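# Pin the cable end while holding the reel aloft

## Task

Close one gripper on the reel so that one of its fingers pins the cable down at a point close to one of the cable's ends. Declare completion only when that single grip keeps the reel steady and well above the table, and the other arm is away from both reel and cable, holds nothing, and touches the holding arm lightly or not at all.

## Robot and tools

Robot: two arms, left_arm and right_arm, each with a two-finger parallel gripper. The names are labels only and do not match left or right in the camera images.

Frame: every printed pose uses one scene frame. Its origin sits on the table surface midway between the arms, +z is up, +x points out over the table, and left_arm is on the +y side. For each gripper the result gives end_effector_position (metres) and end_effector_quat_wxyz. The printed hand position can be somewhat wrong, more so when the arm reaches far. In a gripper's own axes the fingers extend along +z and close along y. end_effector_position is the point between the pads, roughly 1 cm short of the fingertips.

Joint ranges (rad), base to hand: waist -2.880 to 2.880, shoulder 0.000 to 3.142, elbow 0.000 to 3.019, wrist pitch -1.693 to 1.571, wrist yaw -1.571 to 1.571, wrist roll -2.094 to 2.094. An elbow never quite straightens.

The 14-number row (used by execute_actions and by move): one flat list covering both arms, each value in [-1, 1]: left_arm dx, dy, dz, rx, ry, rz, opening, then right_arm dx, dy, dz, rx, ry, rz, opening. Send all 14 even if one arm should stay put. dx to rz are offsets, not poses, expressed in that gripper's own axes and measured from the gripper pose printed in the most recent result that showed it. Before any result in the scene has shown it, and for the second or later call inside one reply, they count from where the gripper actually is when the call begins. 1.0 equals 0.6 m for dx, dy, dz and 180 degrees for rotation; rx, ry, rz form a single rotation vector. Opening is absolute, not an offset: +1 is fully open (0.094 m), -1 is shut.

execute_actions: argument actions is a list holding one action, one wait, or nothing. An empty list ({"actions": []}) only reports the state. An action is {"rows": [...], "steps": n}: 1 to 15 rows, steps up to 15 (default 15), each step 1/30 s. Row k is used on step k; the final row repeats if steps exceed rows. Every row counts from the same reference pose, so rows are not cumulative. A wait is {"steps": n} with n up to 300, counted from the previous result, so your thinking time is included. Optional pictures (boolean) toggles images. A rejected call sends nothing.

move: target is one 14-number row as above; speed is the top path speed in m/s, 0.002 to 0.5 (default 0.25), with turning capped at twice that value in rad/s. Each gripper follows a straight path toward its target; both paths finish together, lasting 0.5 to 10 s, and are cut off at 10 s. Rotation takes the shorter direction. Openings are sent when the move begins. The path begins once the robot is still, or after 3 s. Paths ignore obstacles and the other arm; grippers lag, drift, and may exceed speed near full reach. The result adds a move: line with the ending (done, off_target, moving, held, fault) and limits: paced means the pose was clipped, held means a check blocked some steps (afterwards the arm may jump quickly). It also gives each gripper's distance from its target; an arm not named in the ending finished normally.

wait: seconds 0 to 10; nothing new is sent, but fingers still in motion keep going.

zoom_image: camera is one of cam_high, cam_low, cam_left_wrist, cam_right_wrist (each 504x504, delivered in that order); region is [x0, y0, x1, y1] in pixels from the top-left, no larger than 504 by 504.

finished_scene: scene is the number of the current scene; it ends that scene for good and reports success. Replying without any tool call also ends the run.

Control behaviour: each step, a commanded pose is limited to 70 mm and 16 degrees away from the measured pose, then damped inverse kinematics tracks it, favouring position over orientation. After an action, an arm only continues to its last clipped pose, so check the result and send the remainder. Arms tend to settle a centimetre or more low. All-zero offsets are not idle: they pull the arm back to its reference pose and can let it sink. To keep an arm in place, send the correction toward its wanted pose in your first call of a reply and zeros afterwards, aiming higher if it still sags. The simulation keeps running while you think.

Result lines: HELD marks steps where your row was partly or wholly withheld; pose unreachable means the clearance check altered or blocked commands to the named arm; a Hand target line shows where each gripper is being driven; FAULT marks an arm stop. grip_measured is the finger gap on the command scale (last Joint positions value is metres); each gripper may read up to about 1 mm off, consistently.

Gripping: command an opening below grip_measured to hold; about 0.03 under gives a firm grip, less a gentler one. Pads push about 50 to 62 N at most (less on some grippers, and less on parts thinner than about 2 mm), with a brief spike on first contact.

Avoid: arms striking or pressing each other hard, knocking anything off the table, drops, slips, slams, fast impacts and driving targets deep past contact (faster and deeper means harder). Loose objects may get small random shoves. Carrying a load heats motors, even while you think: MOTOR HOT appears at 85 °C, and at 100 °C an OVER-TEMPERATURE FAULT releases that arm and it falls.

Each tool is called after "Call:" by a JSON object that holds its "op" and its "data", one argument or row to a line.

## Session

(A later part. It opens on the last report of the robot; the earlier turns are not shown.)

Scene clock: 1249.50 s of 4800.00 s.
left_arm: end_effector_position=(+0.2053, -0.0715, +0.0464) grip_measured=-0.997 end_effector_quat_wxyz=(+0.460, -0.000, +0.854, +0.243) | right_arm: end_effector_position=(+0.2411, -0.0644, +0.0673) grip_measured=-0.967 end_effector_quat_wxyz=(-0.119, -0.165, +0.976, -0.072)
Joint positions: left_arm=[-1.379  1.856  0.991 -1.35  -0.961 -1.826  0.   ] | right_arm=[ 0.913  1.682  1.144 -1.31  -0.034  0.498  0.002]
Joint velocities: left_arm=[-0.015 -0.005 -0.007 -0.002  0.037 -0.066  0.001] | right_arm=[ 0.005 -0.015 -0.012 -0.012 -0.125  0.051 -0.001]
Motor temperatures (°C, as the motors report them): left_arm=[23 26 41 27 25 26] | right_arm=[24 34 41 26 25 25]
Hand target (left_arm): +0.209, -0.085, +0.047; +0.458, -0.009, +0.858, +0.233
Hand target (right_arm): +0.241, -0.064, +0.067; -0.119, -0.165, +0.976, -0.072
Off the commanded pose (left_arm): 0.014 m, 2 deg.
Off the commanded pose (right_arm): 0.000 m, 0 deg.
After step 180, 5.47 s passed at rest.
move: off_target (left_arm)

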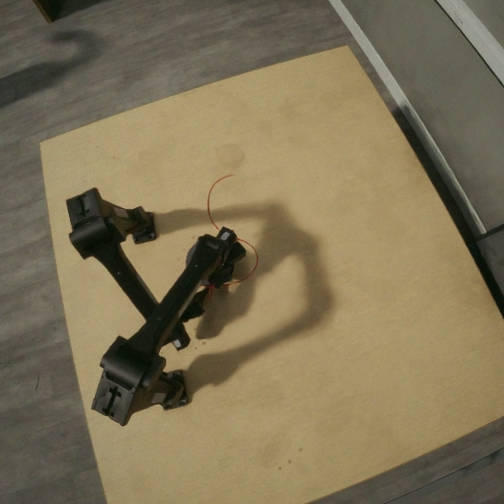

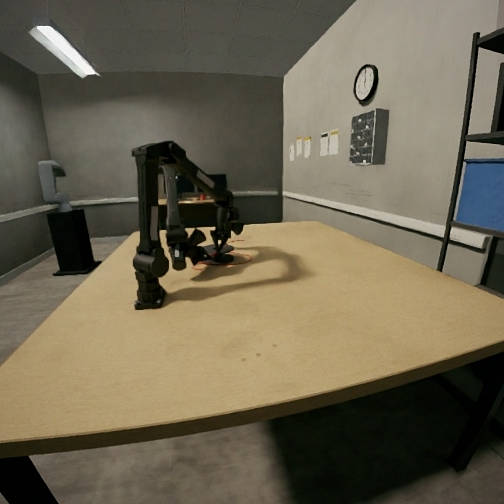

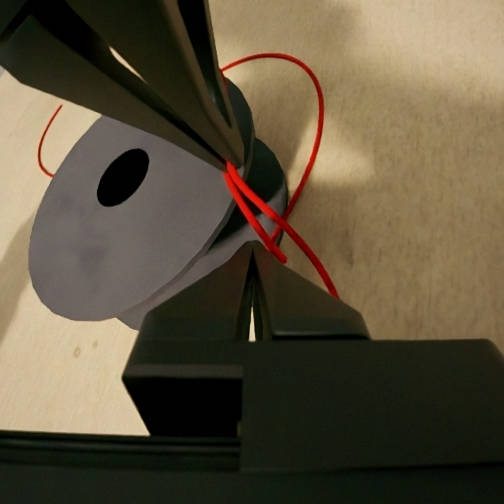

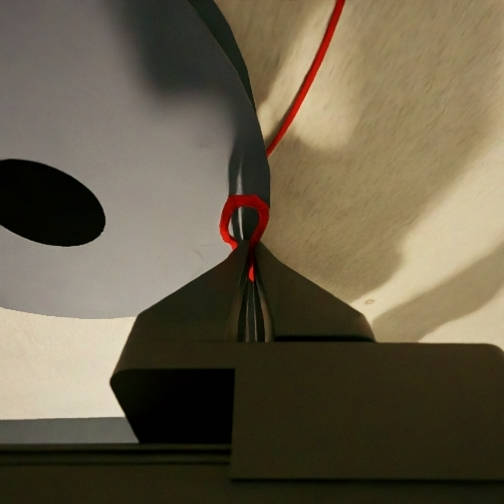

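Call:
{"op": "move", "data": {
  "target": [-0.1,0.07,-0.07,0,0,0,-1, 0,0,-0.08,0,0,0,-1],
  "speed": 0.08
}}

Scene clock: 1264.63 s of 4800.00 s.
left_arm: end_effector_position=(+0.2002, -0.0511, +0.1208) grip_measured=-0.997 end_effector_quat_wxyz=(+0.459, +0.008, +0.850, +0.259) | right_arm: end_effector_position=(+0.2397, -0.0660, +0.0973) grip_measured=-0.967 end_effector_quat_wxyz=(-0.132, -0.164, +0.974, -0.083)
Joint positions: left_arm=[-1.388  1.687  0.991 -1.567 -0.956 -1.842  0.   ] | right_arm=[ 0.913  1.659  1.197 -1.418 -0.034  0.498  0.002]
Joint velocities: left_arm=[-0.015 -0.005 -0.012  0.007 -0.007 -0.022  0.   ] | right_arm=[-0.015 -0.005 -0.002 -0.012 -0.11   0.007 -0.   ]
Motor temperatures (°C, as the motors report them): left_arm=[23 27 41 27 25 26] | right_arm=[24 34 40 26 25 25]
Hand target (left_arm): +0.198, -0.064, +0.130; +0.460, -0.000, +0.854, +0.243
Hand target (right_arm): +0.250, -0.057, +0.114; -0.118, -0.165, +0.976, -0.072
Off the commanded pose (left_arm): 0.017 m, 2 deg.
Off the commanded pose (right_arm): 0.022 m, 2 deg.
After step 180, 7.73 s passed at rest.
move: off_target (left_arm, right_arm)

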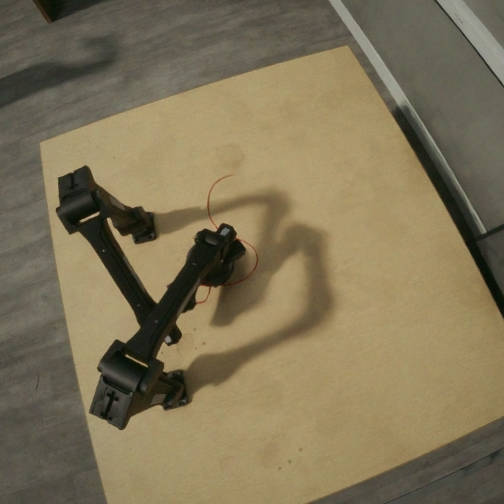

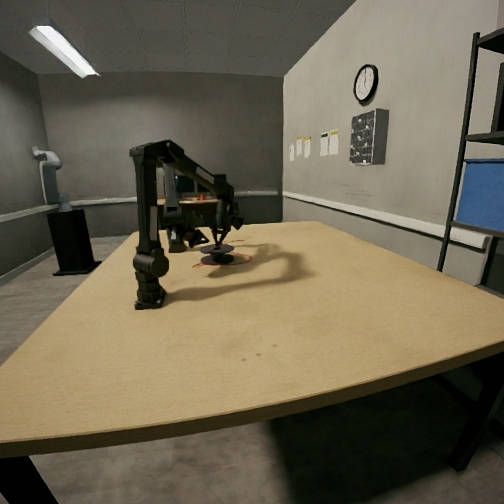

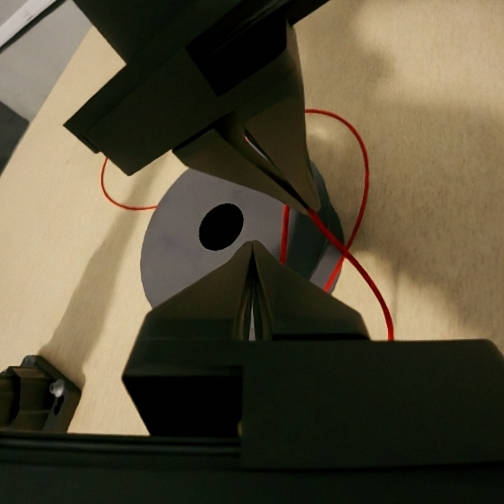

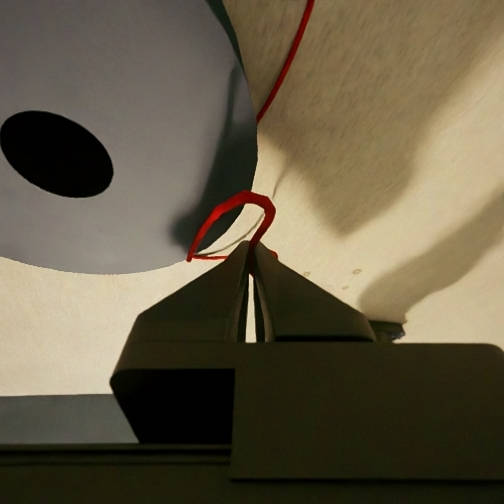

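Call:
{"op": "move", "data": {
  "target": [0,0,0,0,0,0,-1, -0.09,0.04,0.01,0,0,0,-1],
  "speed": 0.05
}}

Scene clock: 1272.53 s of 4800.00 s.
left_arm: end_effector_position=(+0.2002, -0.0511, +0.1208) grip_measured=-0.997 end_effector_quat_wxyz=(+0.460, +0.008, +0.850, +0.259) | right_arm: end_effector_position=(+0.2628, -0.0405, +0.0723) grip_measured=-0.967 end_effector_quat_wxyz=(-0.144, -0.164, +0.972, -0.093)
Joint positions: left_arm=[-1.388  1.687  0.991 -1.567 -0.956 -1.842  0.   ] | right_arm=[ 0.913  1.791  1.296 -1.418 -0.034  0.498  0.002]
Joint velocities: left_arm=[ 0.015 -0.005 -0.017  0.002  0.007 -0.022  0.001] | right_arm=[ 0.005  0.005  0.007  0.002 -0.022 -0.066  0.   ]
Motor temperatures (°C, as the motors report them): left_arm=[23 27 41 27 25 26] | right_arm=[24 35 42 26 25 25]
Hand target (left_arm): +0.200, -0.051, +0.121; +0.459, +0.008, +0.850, +0.259
Hand target (right_arm): +0.279, -0.029, +0.075; -0.131, -0.164, +0.974, -0.082
Off the commanded pose (left_arm): 0.000 m, 0 deg.
Off the commanded pose (right_arm): 0.020 m, 2 deg.
After step 180, 0.40 s passed at rest.
move: off_target (right_arm)

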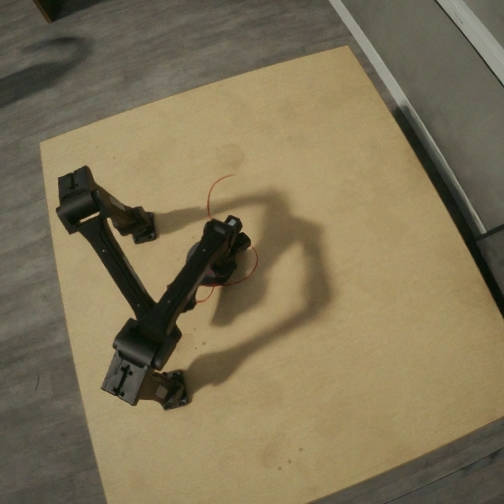

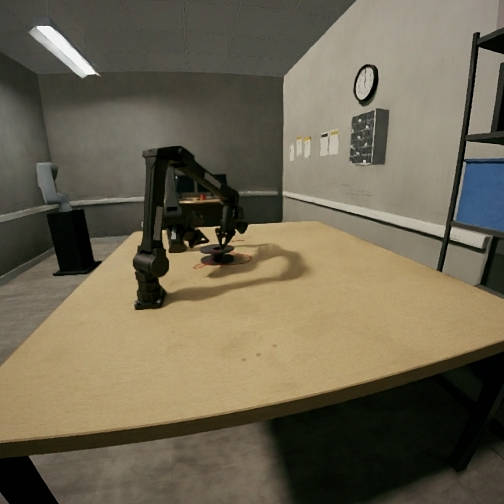

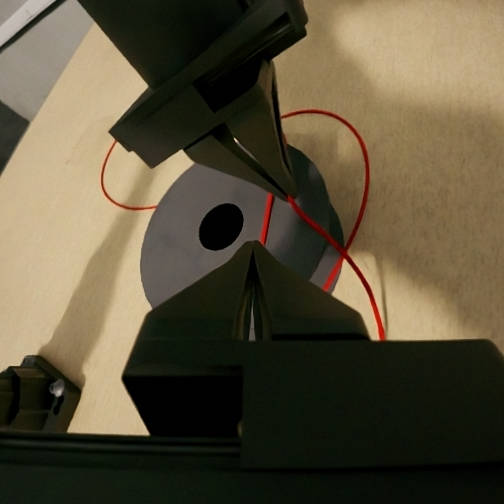

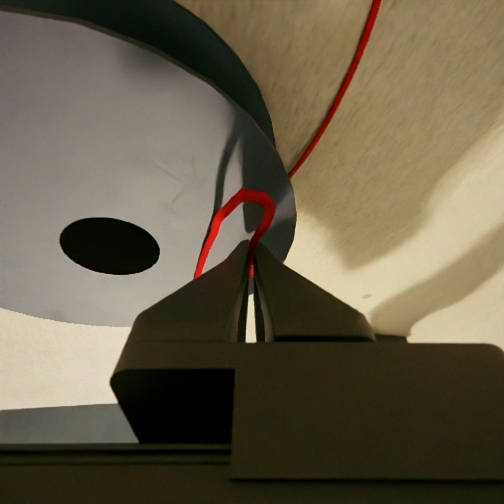

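Call:
{"op": "move", "data": {
  "target": [0,0,0,0,0,0,-1, 0.04,-0.028,-0.005,0,0,0,-1],
  "speed": 0.03
}}

Scene clock: 1287.63 s of 4800.00 s.
left_arm: end_effector_position=(+0.2002, -0.0511, +0.1208) grip_measured=-0.997 end_effector_quat_wxyz=(+0.460, +0.008, +0.850, +0.259) | right_arm: end_effector_position=(+0.2477, -0.0573, +0.0831) grip_measured=-0.967 end_effector_quat_wxyz=(-0.142, -0.164, +0.972, -0.091)
Joint positions: left_arm=[-1.388  1.687  0.991 -1.567 -0.956 -1.842  0.   ] | right_arm=[ 0.913  1.722  1.232 -1.418 -0.034  0.498  0.002]
Joint velocities: left_arm=[ 0.005 -0.005  0.002 -0.007 -0.007 -0.081  0.001] | right_arm=[-0.005 -0.015  0.012 -0.002 -0.007 -0.022  0.   ]
Motor temperatures (°C, as the motors report them): left_arm=[23 27 40 27 25 26] | right_arm=[24 35 43 26 25 25]
Hand target (left_arm): +0.200, -0.051, +0.121; +0.460, +0.008, +0.850, +0.259
Hand target (right_arm): +0.247, -0.063, +0.084; -0.144, -0.164, +0.972, -0.093
Off the commanded pose (left_arm): 0.000 m, 0 deg.
Off the commanded pose (right_arm): 0.005 m, 0 deg.
After step 180, 7.87 s passed at rest.
move: done

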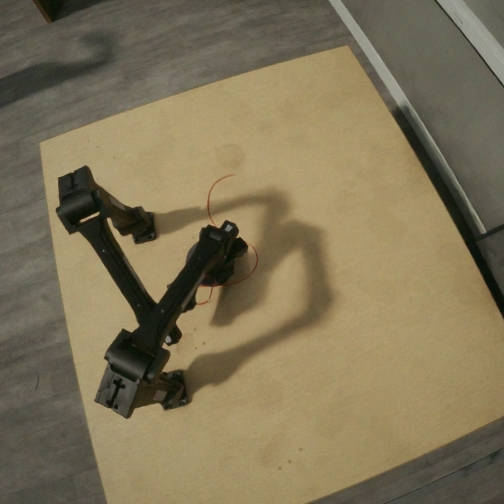

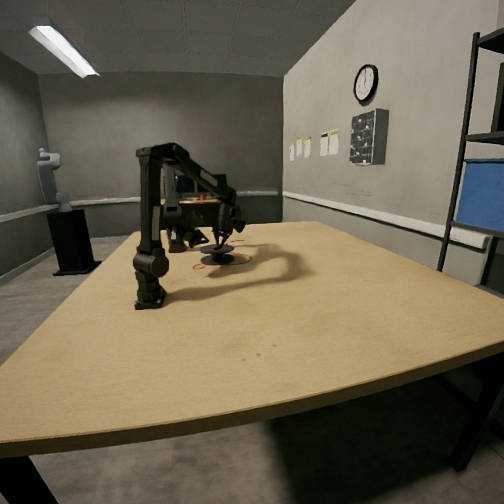

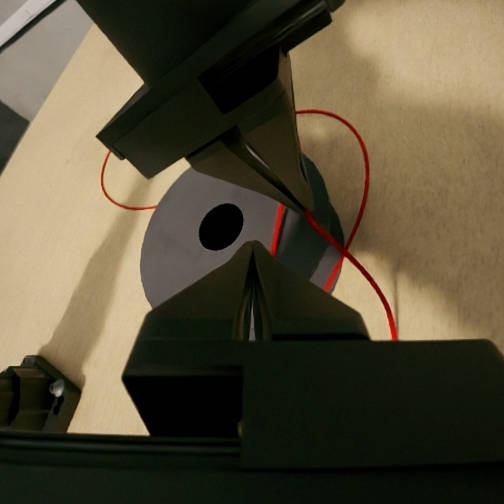

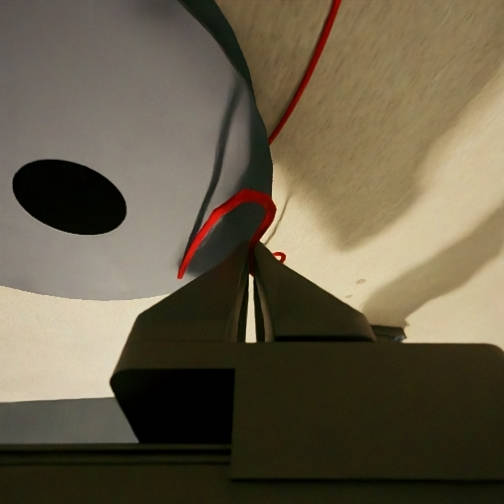

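Call:
{"op": "move", "data": {
  "target": [0.056,-0.042,0.036,0,0,0,-1, 0,0,0,0,0,0,-1],
  "speed": 0.04
}}

Scene clock: 1310.03 s of 4800.00 s.
left_arm: end_effector_position=(+0.2008, -0.0591, +0.0797) grip_measured=-0.997 end_effector_quat_wxyz=(+0.460, +0.004, +0.852, +0.251) | right_arm: end_effector_position=(+0.2477, -0.0573, +0.0831) grip_measured=-0.967 end_effector_quat_wxyz=(-0.142, -0.164, +0.972, -0.091)
Joint positions: left_arm=[-1.388  1.773  0.977 -1.448 -0.956 -1.841  0.   ] | right_arm=[ 0.913  1.722  1.232 -1.418 -0.034  0.498  0.002]
Joint velocities: left_arm=[ 0.005 -0.015 -0.002 -0.017 -0.022 -0.007  0.001] | right_arm=[ 0.005 -0.015 -0.007  0.007  0.007  0.022 -0.001]
Motor temperatures (°C, as the motors report them): left_arm=[23 27 39 27 25 26] | right_arm=[24 35 40 26 25 25]
Hand target (left_arm): +0.203, -0.055, +0.074; +0.459, +0.008, +0.850, +0.259
Hand target (right_arm): +0.248, -0.057, +0.083; -0.142, -0.164, +0.972, -0.091
Off the commanded pose (left_arm): 0.008 m, 1 deg.
Off the commanded pose (right_arm): 0.000 m, 0 deg.
After step 180, 14.93 s passed at rest.
move: done

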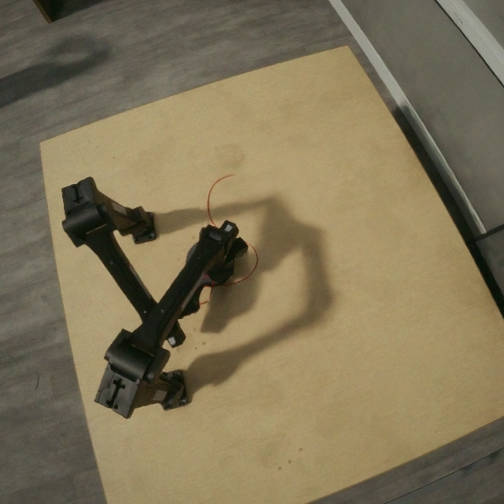

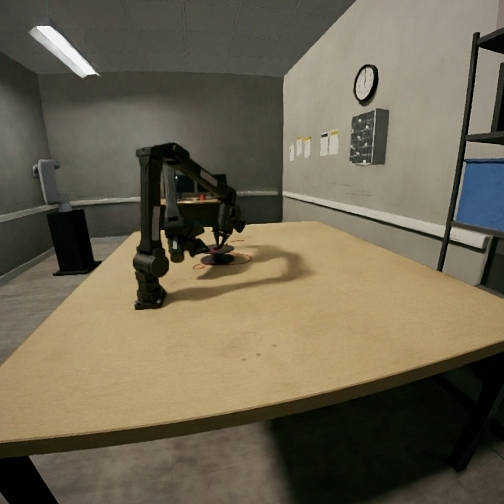

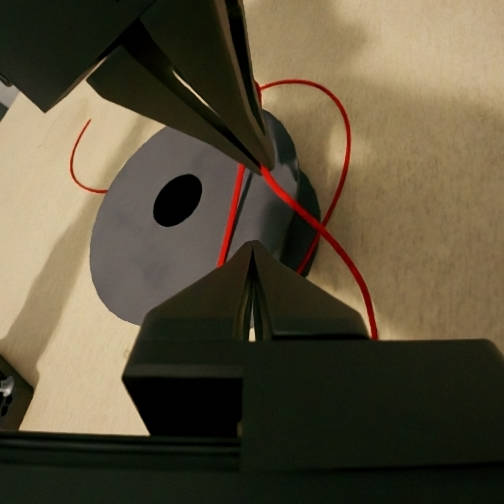

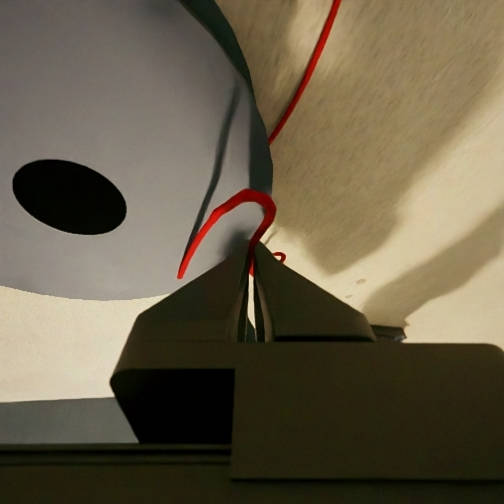

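Call:
{"op": "move", "data": {
  "target": [0.059,0.03,0.026,0,0,0,-1, 0,0,0,0,0,0,-1],
  "speed": 0.03
}}

Scene clock: 1322.57 s of 4800.00 s.
left_arm: end_effector_position=(+0.1947, -0.0394, +0.0700) grip_measured=-0.997 end_effector_quat_wxyz=(+0.471, +0.002, +0.849, +0.239) | right_arm: end_effector_position=(+0.2477, -0.0573, +0.0831) grip_measured=-0.967 end_effector_quat_wxyz=(-0.142, -0.164, +0.972, -0.091)
Joint positions: left_arm=[-1.407  1.751  0.9   -1.396 -0.969 -1.871  0.   ] | right_arm=[ 0.913  1.722  1.232 -1.418 -0.034  0.498  0.002]
Joint velocities: left_arm=[-0.015 -0.015  0.002 -0.002  0.022 -0.081  0.001] | right_arm=[ 0.005 -0.005  0.007  0.007  0.037 -0.022 -0.001]
Motor temperatures (°C, as the motors report them): left_arm=[23 27 38 27 25 26] | right_arm=[24 35 40 26 25 25]
Hand target (left_arm): +0.189, -0.028, +0.054; +0.461, +0.003, +0.851, +0.251
Hand target (right_arm): +0.248, -0.057, +0.083; -0.142, -0.164, +0.972, -0.091
Off the commanded pose (left_arm): 0.021 m, 2 deg.
Off the commanded pose (right_arm): 0.000 m, 0 deg.
After step 180, 4.87 s passed at rest.
move: off_target (left_arm)

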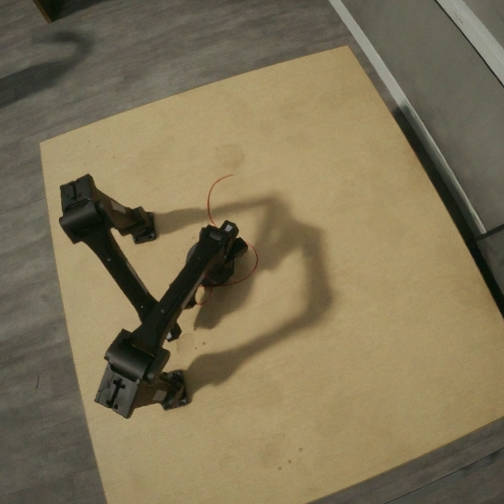

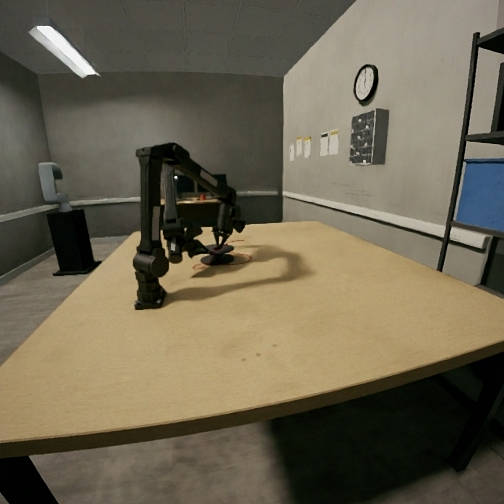

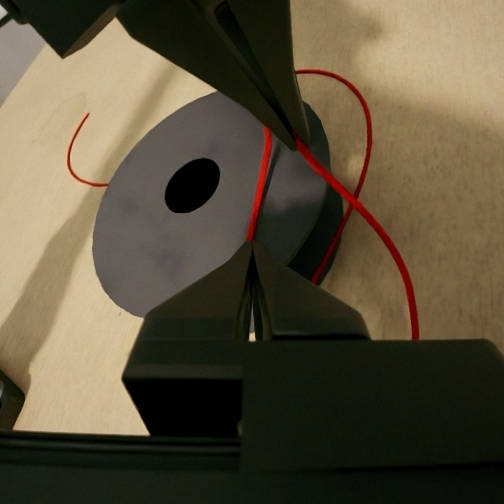

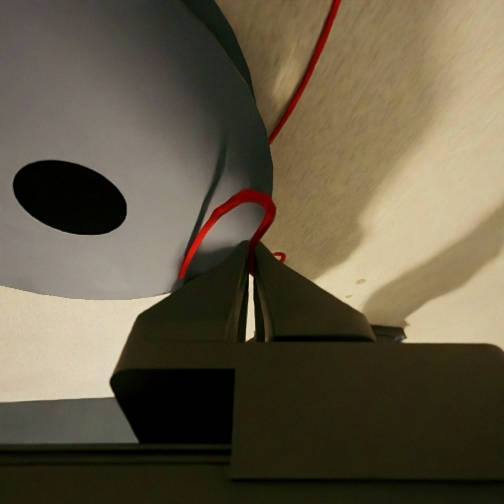

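Call:
{"op": "execute_actions", "data": {
  "actions": [
    {"rows": [[0.03,0,0.012,0,0,0,-1, 0,0,0,0,0,0,-0.4]], "steps": 12}
  ],
  "pictures": false
}}

Call:
{"op": "move", "data": {
  "target": [0,0,0,0,0,0,-1, 0,0,-0.12,0,0,0,-0.4],
  "speed": 0.06
}}

Scene clock: 1333.63 s of 4800.00 s.
left_arm: end_effector_position=(+0.1951, -0.0398, +0.0700) grip_measured=-0.997 end_effector_quat_wxyz=(+0.480, +0.004, +0.846, +0.233) | right_arm: end_effector_position=(+0.2477, -0.0573, +0.0831) grip_measured=-0.402 end_effector_quat_wxyz=(-0.142, -0.164, +0.972, -0.091)
Joint positions: left_arm=[-1.412  1.751  0.893 -1.387 -0.987 -1.879  0.   ] | right_arm=[ 0.913  1.722  1.232 -1.418 -0.034  0.498  0.028]
Joint velocities: left_arm=[ 0.015  0.015 -0.007  0.002  0.007 -0.007 -0.001] | right_arm=[-0.005  0.005 -0.002 -0.002 -0.022 -0.051 -0.   ]
Motor temperatures (°C, as the motors report them): left_arm=[23 27 37 27 25 26] | right_arm=[24 35 40 26 25 25]
Hand target (left_arm): +0.190, -0.032, +0.054; +0.471, +0.002, +0.849, +0.240
Hand target (right_arm): +0.248, -0.057, +0.083; -0.142, -0.164, +0.972, -0.091
Off the commanded pose (left_arm): 0.020 m, 1 deg.
Off the commanded pose (right_arm): 0.000 m, 0 deg.
Steps of this call (steps 1 to 180: nothing new was sent; then 4.67 s passed at rest; steps 181 to 192: all 12 steps of this action). Readings (end_effector_position):
181: left_arm (+0.1951, -0.0398, +0.0701) | right_arm (+0.2477, -0.0573, +0.0831)
182: left_arm (+0.1953, -0.0399, +0.0701) | right_arm (+0.2477, -0.0573, +0.0831)
184: left_arm (+0.1951, -0.0399, +0.0701) | right_arm (+0.2477, -0.0573, +0.0831)
188: left_arm (+0.1951, -0.0398, +0.0700) | right_arm (+0.2477, -0.0573, +0.0831)
192: the state above

Scene clock: 1335.40 s of 4800.00 s.
left_arm: end_effector_position=(+0.1954, -0.0401, +0.0708) grip_measured=-0.997 end_effector_quat_wxyz=(+0.481, +0.004, +0.845, +0.232) | right_arm: end_effector_position=(+0.2546, -0.0496, +0.1347) grip_measured=-0.402 end_effector_quat_wxyz=(-0.155, -0.163, +0.969, -0.101)
Joint positions: left_arm=[-1.412  1.75   0.893 -1.387 -0.99  -1.879  0.   ] | right_arm=[ 0.913  1.712  1.359 -1.587 -0.034  0.498  0.028]
Joint velocities: left_arm=[-0.024 -0.015 -0.002 -0.007 -0.007  0.007 -0.001] | right_arm=[-0.005  0.005 -0.027  0.002  0.037  0.007 -0.   ]
Motor temperatures (°C, as the motors report them): left_arm=[23 27 37 27 25 26] | right_arm=[24 35 40 26 25 25]
Hand target (left_arm): +0.195, -0.040, +0.070; +0.480, +0.003, +0.846, +0.233
Hand target (right_arm): +0.264, -0.042, +0.151; -0.142, -0.164, +0.972, -0.091
Off the commanded pose (left_arm): 0.001 m, 0 deg.
Off the commanded pose (right_arm): 0.021 m, 2 deg.
move: off_target (right_arm)

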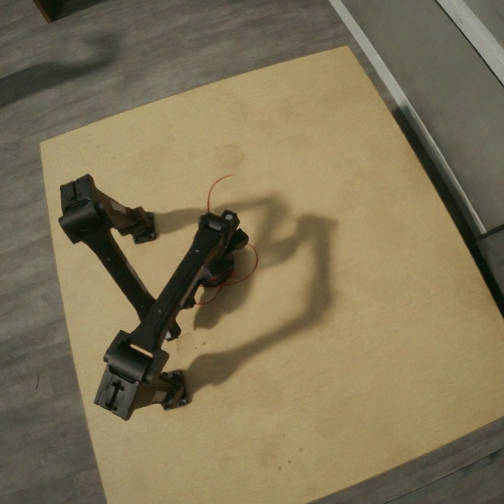

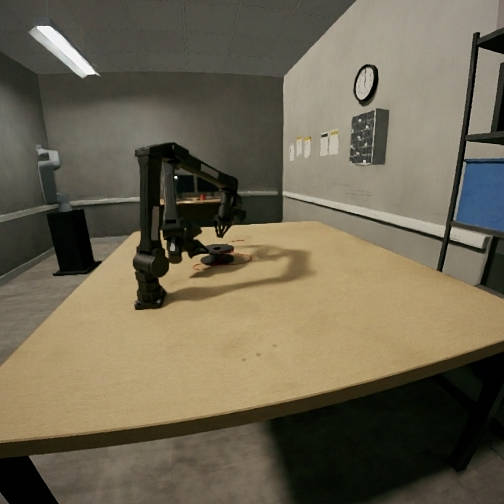

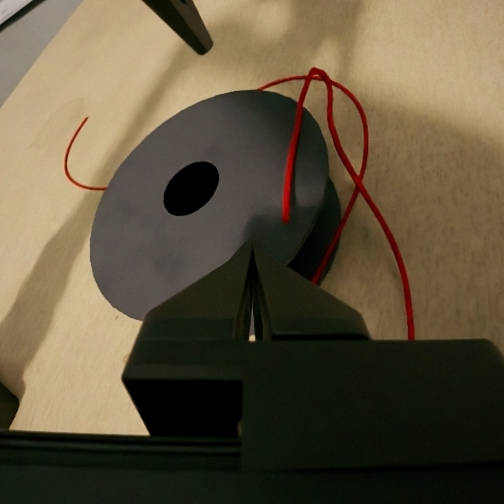

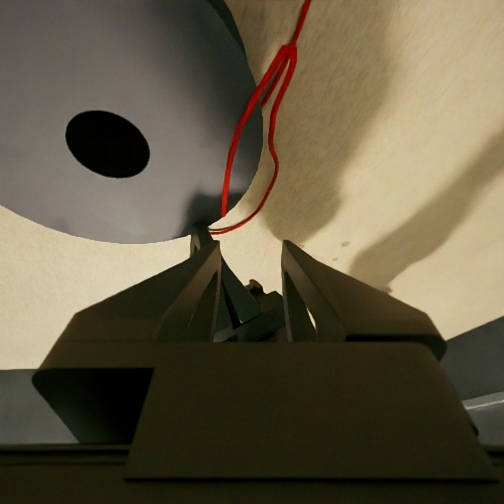

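Call:
{"op": "move", "data": {
  "target": [-0.12,0.08,-0.06,0,0,0,-1, 0,-0.104,0.016,-0.5,0,0,-0.15],
  "speed": 0.12
}}

Scene clock: 1372.37 s of 4800.00 s.
left_arm: end_effector_position=(+0.1939, -0.0129, +0.1504) grip_measured=-0.997 end_effector_quat_wxyz=(+0.480, +0.014, +0.841, +0.250) | right_arm: end_effector_position=(+0.2725, -0.1033, +0.1400) grip_measured=-0.152 end_effector_quat_wxyz=(-0.225, -0.011, +0.752, +0.620)
Joint positions: left_arm=[-1.412  1.55   0.893 -1.629 -0.99  -1.879  0.   ] | right_arm=[ 0.346  1.704  0.904 -1.382 -1.412 -0.284  0.04 ]
Joint velocities: left_arm=[-0.024 -0.015 -0.017  0.017 -0.051  0.007  0.   ] | right_arm=[ 0.005  0.005 -0.012 -0.046  0.022 -0.154 -0.001]
Motor temperatures (°C, as the motors report them): left_arm=[23 28 38 27 25 26] | right_arm=[24 35 43 26 25 25]
Hand target (left_arm): +0.195, -0.027, +0.163; +0.481, +0.004, +0.845, +0.232
Hand target (right_arm): +0.274, -0.105, +0.135; -0.229, -0.004, +0.749, +0.621
Off the commanded pose (left_arm): 0.020 m, 2 deg.
Off the commanded pose (right_arm): 0.008 m, 1 deg.
After step 180, 23.93 s passed at rest.
move: off_target (left_arm)

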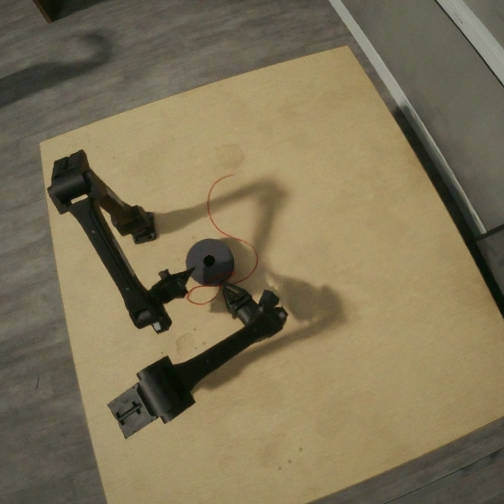

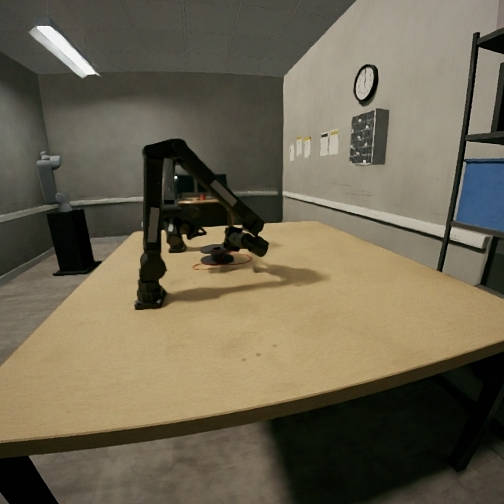

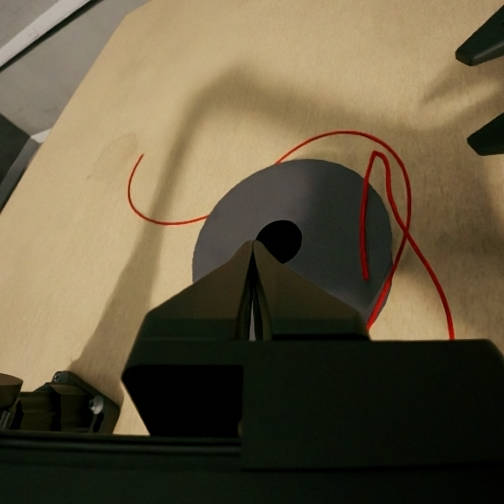

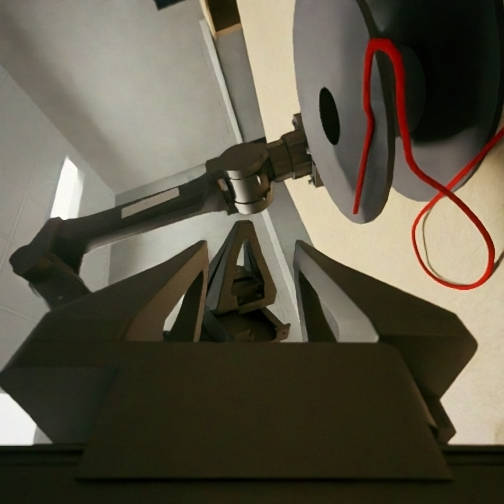

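Call:
{"op": "move", "data": {
  "target": [0,0,0,0,0,0,-1, -0.082,-0.119,0.016,-0.0427,0,-0.1057,-0.15],
  "speed": 0.08
}}

Scene clock: 1411.60 s of 4800.00 s.
left_arm: end_effector_position=(+0.1939, -0.0129, +0.1504) grip_measured=-0.997 end_effector_quat_wxyz=(+0.480, +0.014, +0.841, +0.250) | right_arm: end_effector_position=(+0.2723, -0.1033, +0.1400) grip_measured=-0.152 end_effector_quat_wxyz=(-0.222, -0.015, +0.751, +0.621)
Joint positions: left_arm=[-1.412  1.55   0.893 -1.629 -0.99  -1.879  0.   ] | right_arm=[ 0.346  1.705  0.904 -1.385 -1.412 -0.298  0.04 ]
Joint velocities: left_arm=[-0.005 -0.005 -0.002 -0.017  0.007  0.022  0.   ] | right_arm=[-0.005 -0.005  0.017  0.002 -0.007  0.022 -0.   ]
Motor temperatures (°C, as the motors report them): left_arm=[23 28 42 27 25 26] | right_arm=[24 34 39 26 26 25]
Hand target (left_arm): +0.194, -0.013, +0.150; +0.480, +0.014, +0.841, +0.250
Hand target (right_arm): +0.272, -0.103, +0.140; -0.222, -0.015, +0.751, +0.621
Off the commanded pose (left_arm): 0.000 m, 0 deg.
Off the commanded pose (right_arm): 0.087 m, 20 deg; position and orientation clipped at the last step of the last action.
After step 180, 30.80 s passed at rest.
move: held (right_arm); limits=paced,held; held on 70 of 73 steps (right_arm), including the last (right_arm)
pose unreachable (right arm): on one or more control steps of this call this arm could not follow its commanded pose, so it was not sent that pose on those steps. On the call's last step it was still not sent that pose. It may still have moved: this result reports where it is.
cause: the commanded pose would bring two parts of the arm too close to each other (its wrist (the part past joint 4) and its wrist camera, with joints 5 (wrist yaw) and 6 (wrist roll) between them).

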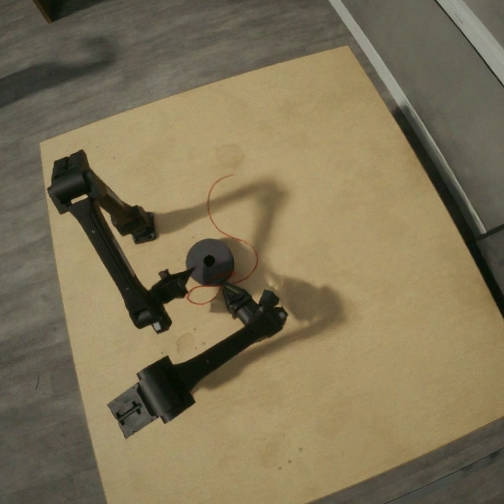

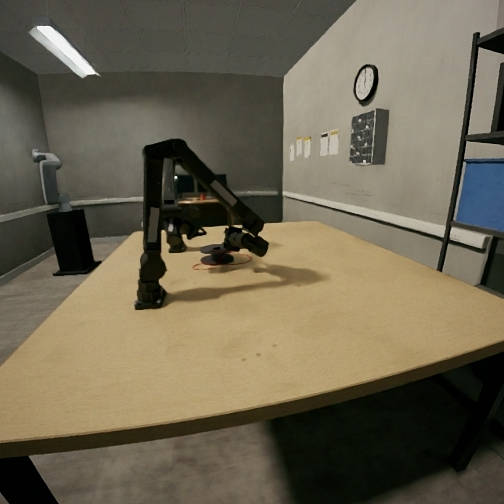

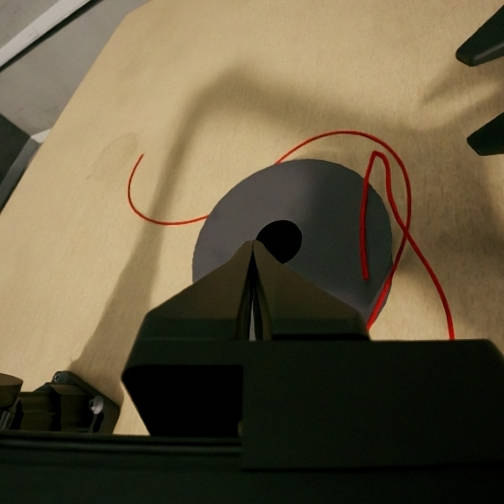

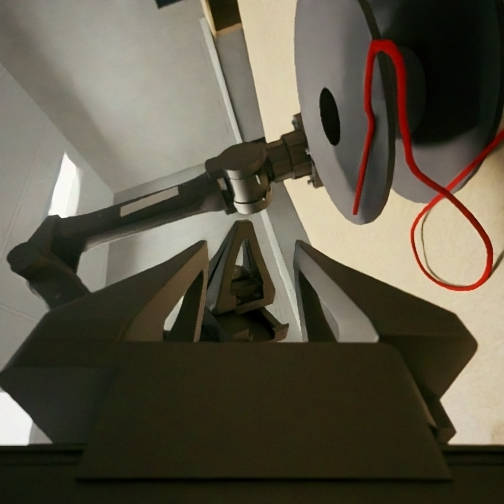

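Call:
{"op": "move", "data": {
  "target": [0,0,0,0,0,0,-1, 0,0.06,-0.06,0.5,0,0,-0.15],
  "speed": 0.2
}}

Call:
{"op": "move", "data": {
  "target": [0,0,0,0,0,0,-1, 0,0,0,0,0,-0.16,-0.15],
  "speed": 0.2
}}

Call:
{"op": "move", "data": {
  "target": [0,0,0,0,0,0,-1, 0,0,0,0,-0.5,0,-0.15],
  "speed": 0.2
}}

Scene clock: 1439.70 s of 4800.00 s.
left_arm: end_effector_position=(+0.1939, -0.0129, +0.1504) grip_measured=-0.997 end_effector_quat_wxyz=(+0.480, +0.014, +0.841, +0.250) | right_arm: end_effector_position=(+0.2811, -0.1405, +0.1692) grip_measured=-0.152 end_effector_quat_wxyz=(-0.149, -0.171, +0.969, -0.098)
Joint positions: left_arm=[-1.412  1.55   0.893 -1.629 -0.99  -1.879  0.   ] | right_arm=[ 0.726  1.571  1.28  -1.636  0.036  0.308  0.04 ]
Joint velocities: left_arm=[ 0.015  0.005 -0.007 -0.007 -0.051  0.037 -0.001] | right_arm=[-0.005  0.005 -0.012 -0.007 -0.007  0.081 -0.001]
Motor temperatures (°C, as the motors report them): left_arm=[23 28 39 27 25 26] | right_arm=[24 34 39 26 26 25]
Hand target (left_arm): +0.194, -0.013, +0.150; +0.480, +0.014, +0.841, +0.250
Hand target (right_arm): +0.291, -0.132, +0.177; -0.143, -0.166, +0.971, -0.099
Off the commanded pose (left_arm): 0.000 m, 0 deg.
Off the commanded pose (right_arm): 0.020 m, 1 deg.
After step 180, 17.83 s passed at rest.
move: off_target (right_arm)

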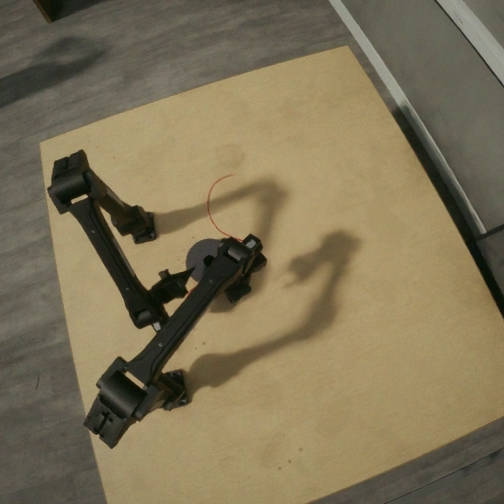

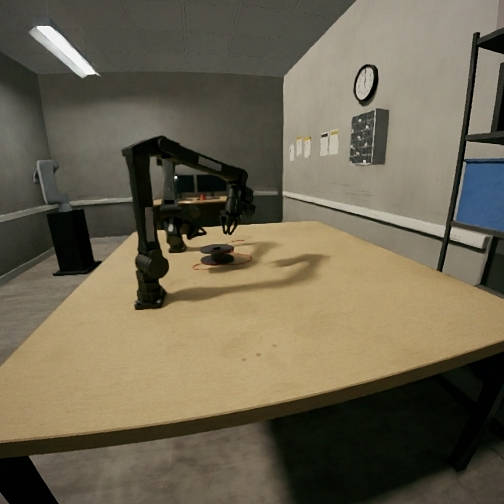

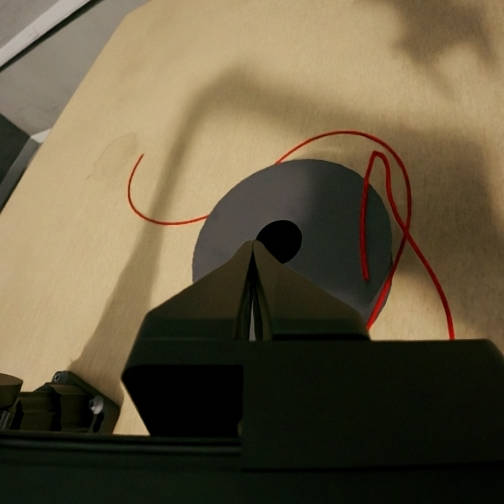

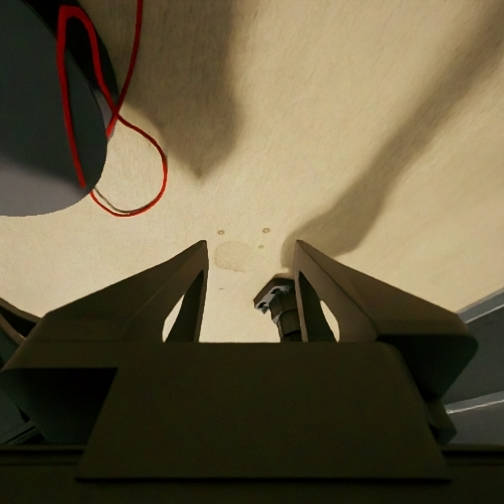

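Scene clock: 1441.50 s of 4800.00 s.
left_arm: end_effector_position=(+0.1939, -0.0129, +0.1504) grip_measured=-0.997 end_effector_quat_wxyz=(+0.480, +0.014, +0.841, +0.250) | right_arm: end_effector_position=(+0.2811, -0.1405, +0.1692) grip_measured=-0.152 end_effector_quat_wxyz=(-0.168, -0.399, +0.899, -0.059)
Joint positions: left_arm=[-1.412  1.55   0.893 -1.629 -0.99  -1.879  0.   ] | right_arm=[ 0.726  1.571  1.28  -1.636  0.036 -0.179  0.04 ]
Joint velocities: left_arm=[-0.005  0.015  0.007 -0.002 -0.022  0.037  0.001] | right_arm=[-0.024 -0.024 -0.012 -0.017 -0.051 -0.037  0.001]
Motor temperatures (°C, as the motors report them): left_arm=[23 28 39 27 25 26] | right_arm=[24 34 39 26 26 25]
Hand target (left_arm): +0.194, -0.013, +0.150; +0.480, +0.014, +0.841, +0.250
Hand target (right_arm): +0.281, -0.140, +0.169; -0.169, -0.406, +0.896, -0.058
Off the commanded pose (left_arm): 0.000 m, 0 deg.
Off the commanded pose (right_arm): 0.000 m, 1 deg.
move: done

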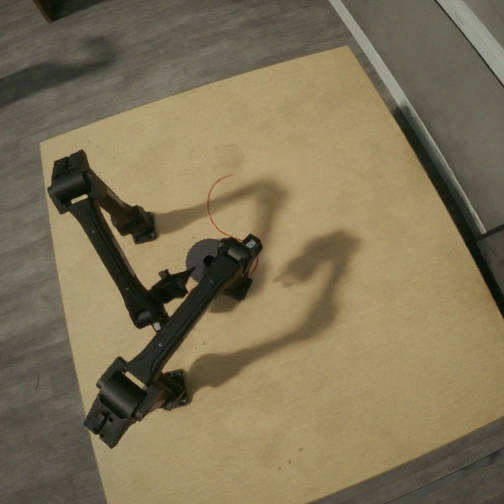

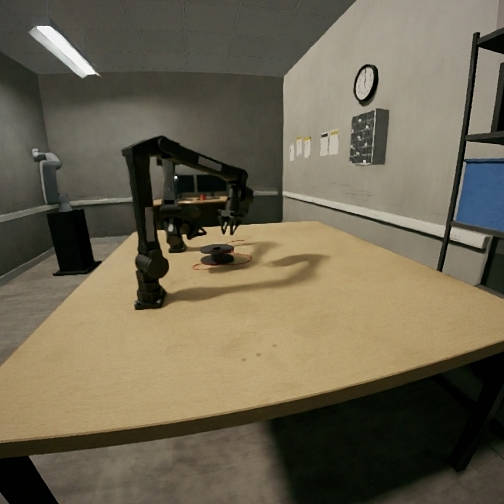

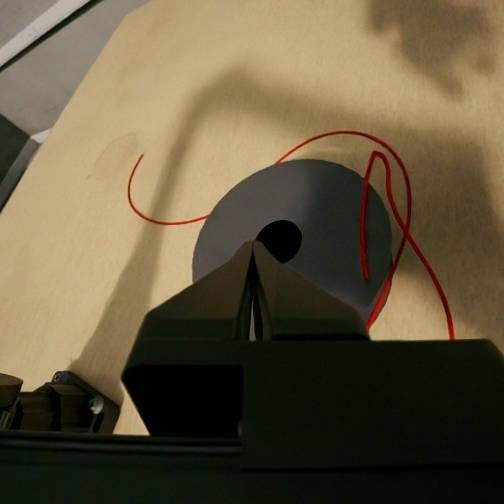

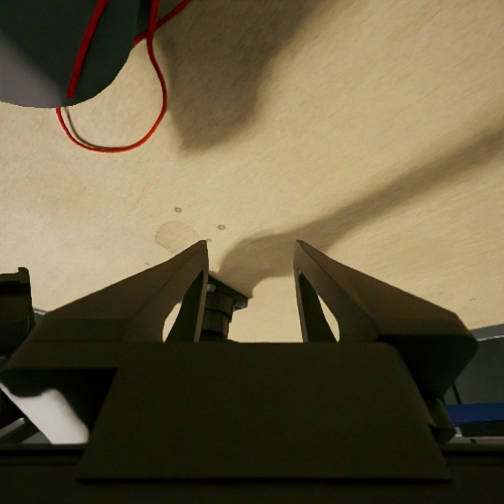

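Scene clock: 1445.83 s of 4800.00 s.
left_arm: end_effector_position=(+0.1939, -0.0129, +0.1504) grip_measured=-0.997 end_effector_quat_wxyz=(+0.480, +0.014, +0.841, +0.250) | right_arm: end_effector_position=(+0.2813, -0.1366, +0.1630) grip_measured=-0.152 end_effector_quat_wxyz=(+0.512, -0.331, +0.754, +0.242)
Joint positions: left_arm=[-1.412  1.55   0.893 -1.629 -0.99  -1.879  0.   ] | right_arm=[ 0.562  0.878  0.288  0.2   -0.343 -0.111  0.04 ]
Joint velocities: left_arm=[ 0.015 -0.015 -0.007 -0.012 -0.007 -0.022 -0.001] | right_arm=[-0.005  0.005 -0.017 -0.002  0.037 -0.037  0.001]
Motor temperatures (°C, as the motors report them): left_arm=[23 28 39 27 25 26] | right_arm=[24 34 40 26 26 25]
Hand target (left_arm): +0.194, -0.013, +0.150; +0.480, +0.014, +0.841, +0.250
Hand target (right_arm): +0.283, -0.138, +0.161; +0.515, -0.324, +0.755, +0.245
Off the commanded pose (left_arm): 0.000 m, 0 deg.
Off the commanded pose (right_arm): 0.007 m, 1 deg.
move: done

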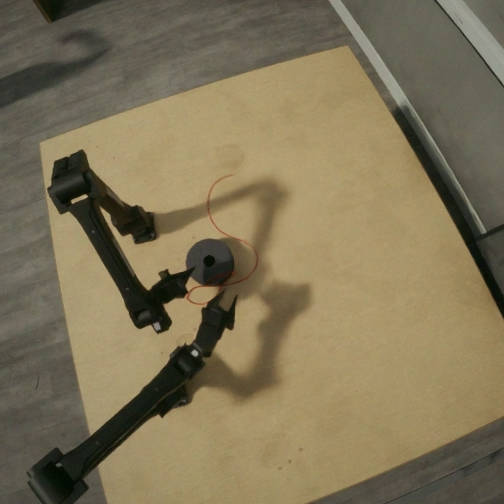

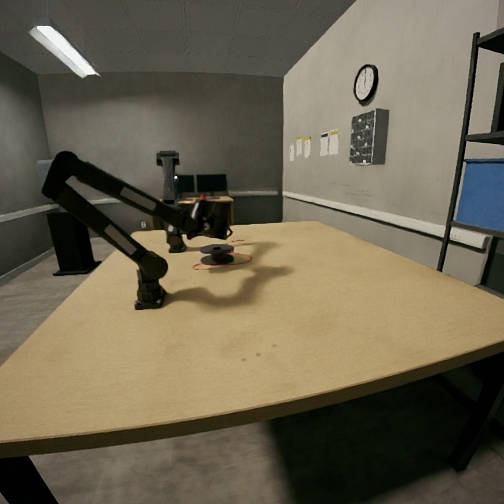

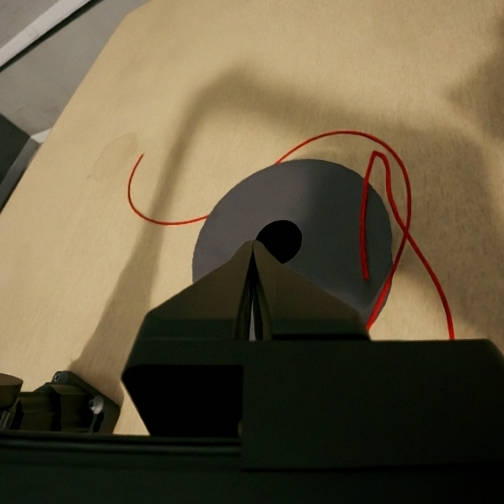

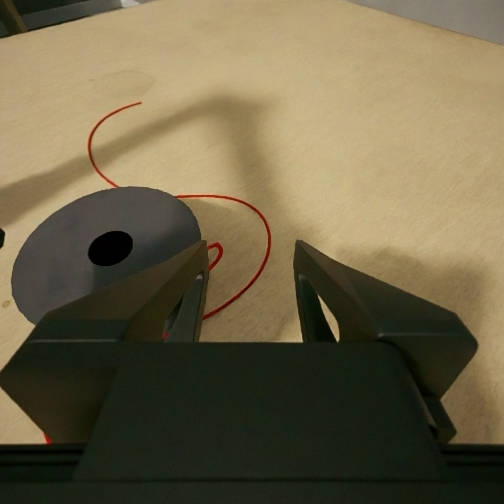

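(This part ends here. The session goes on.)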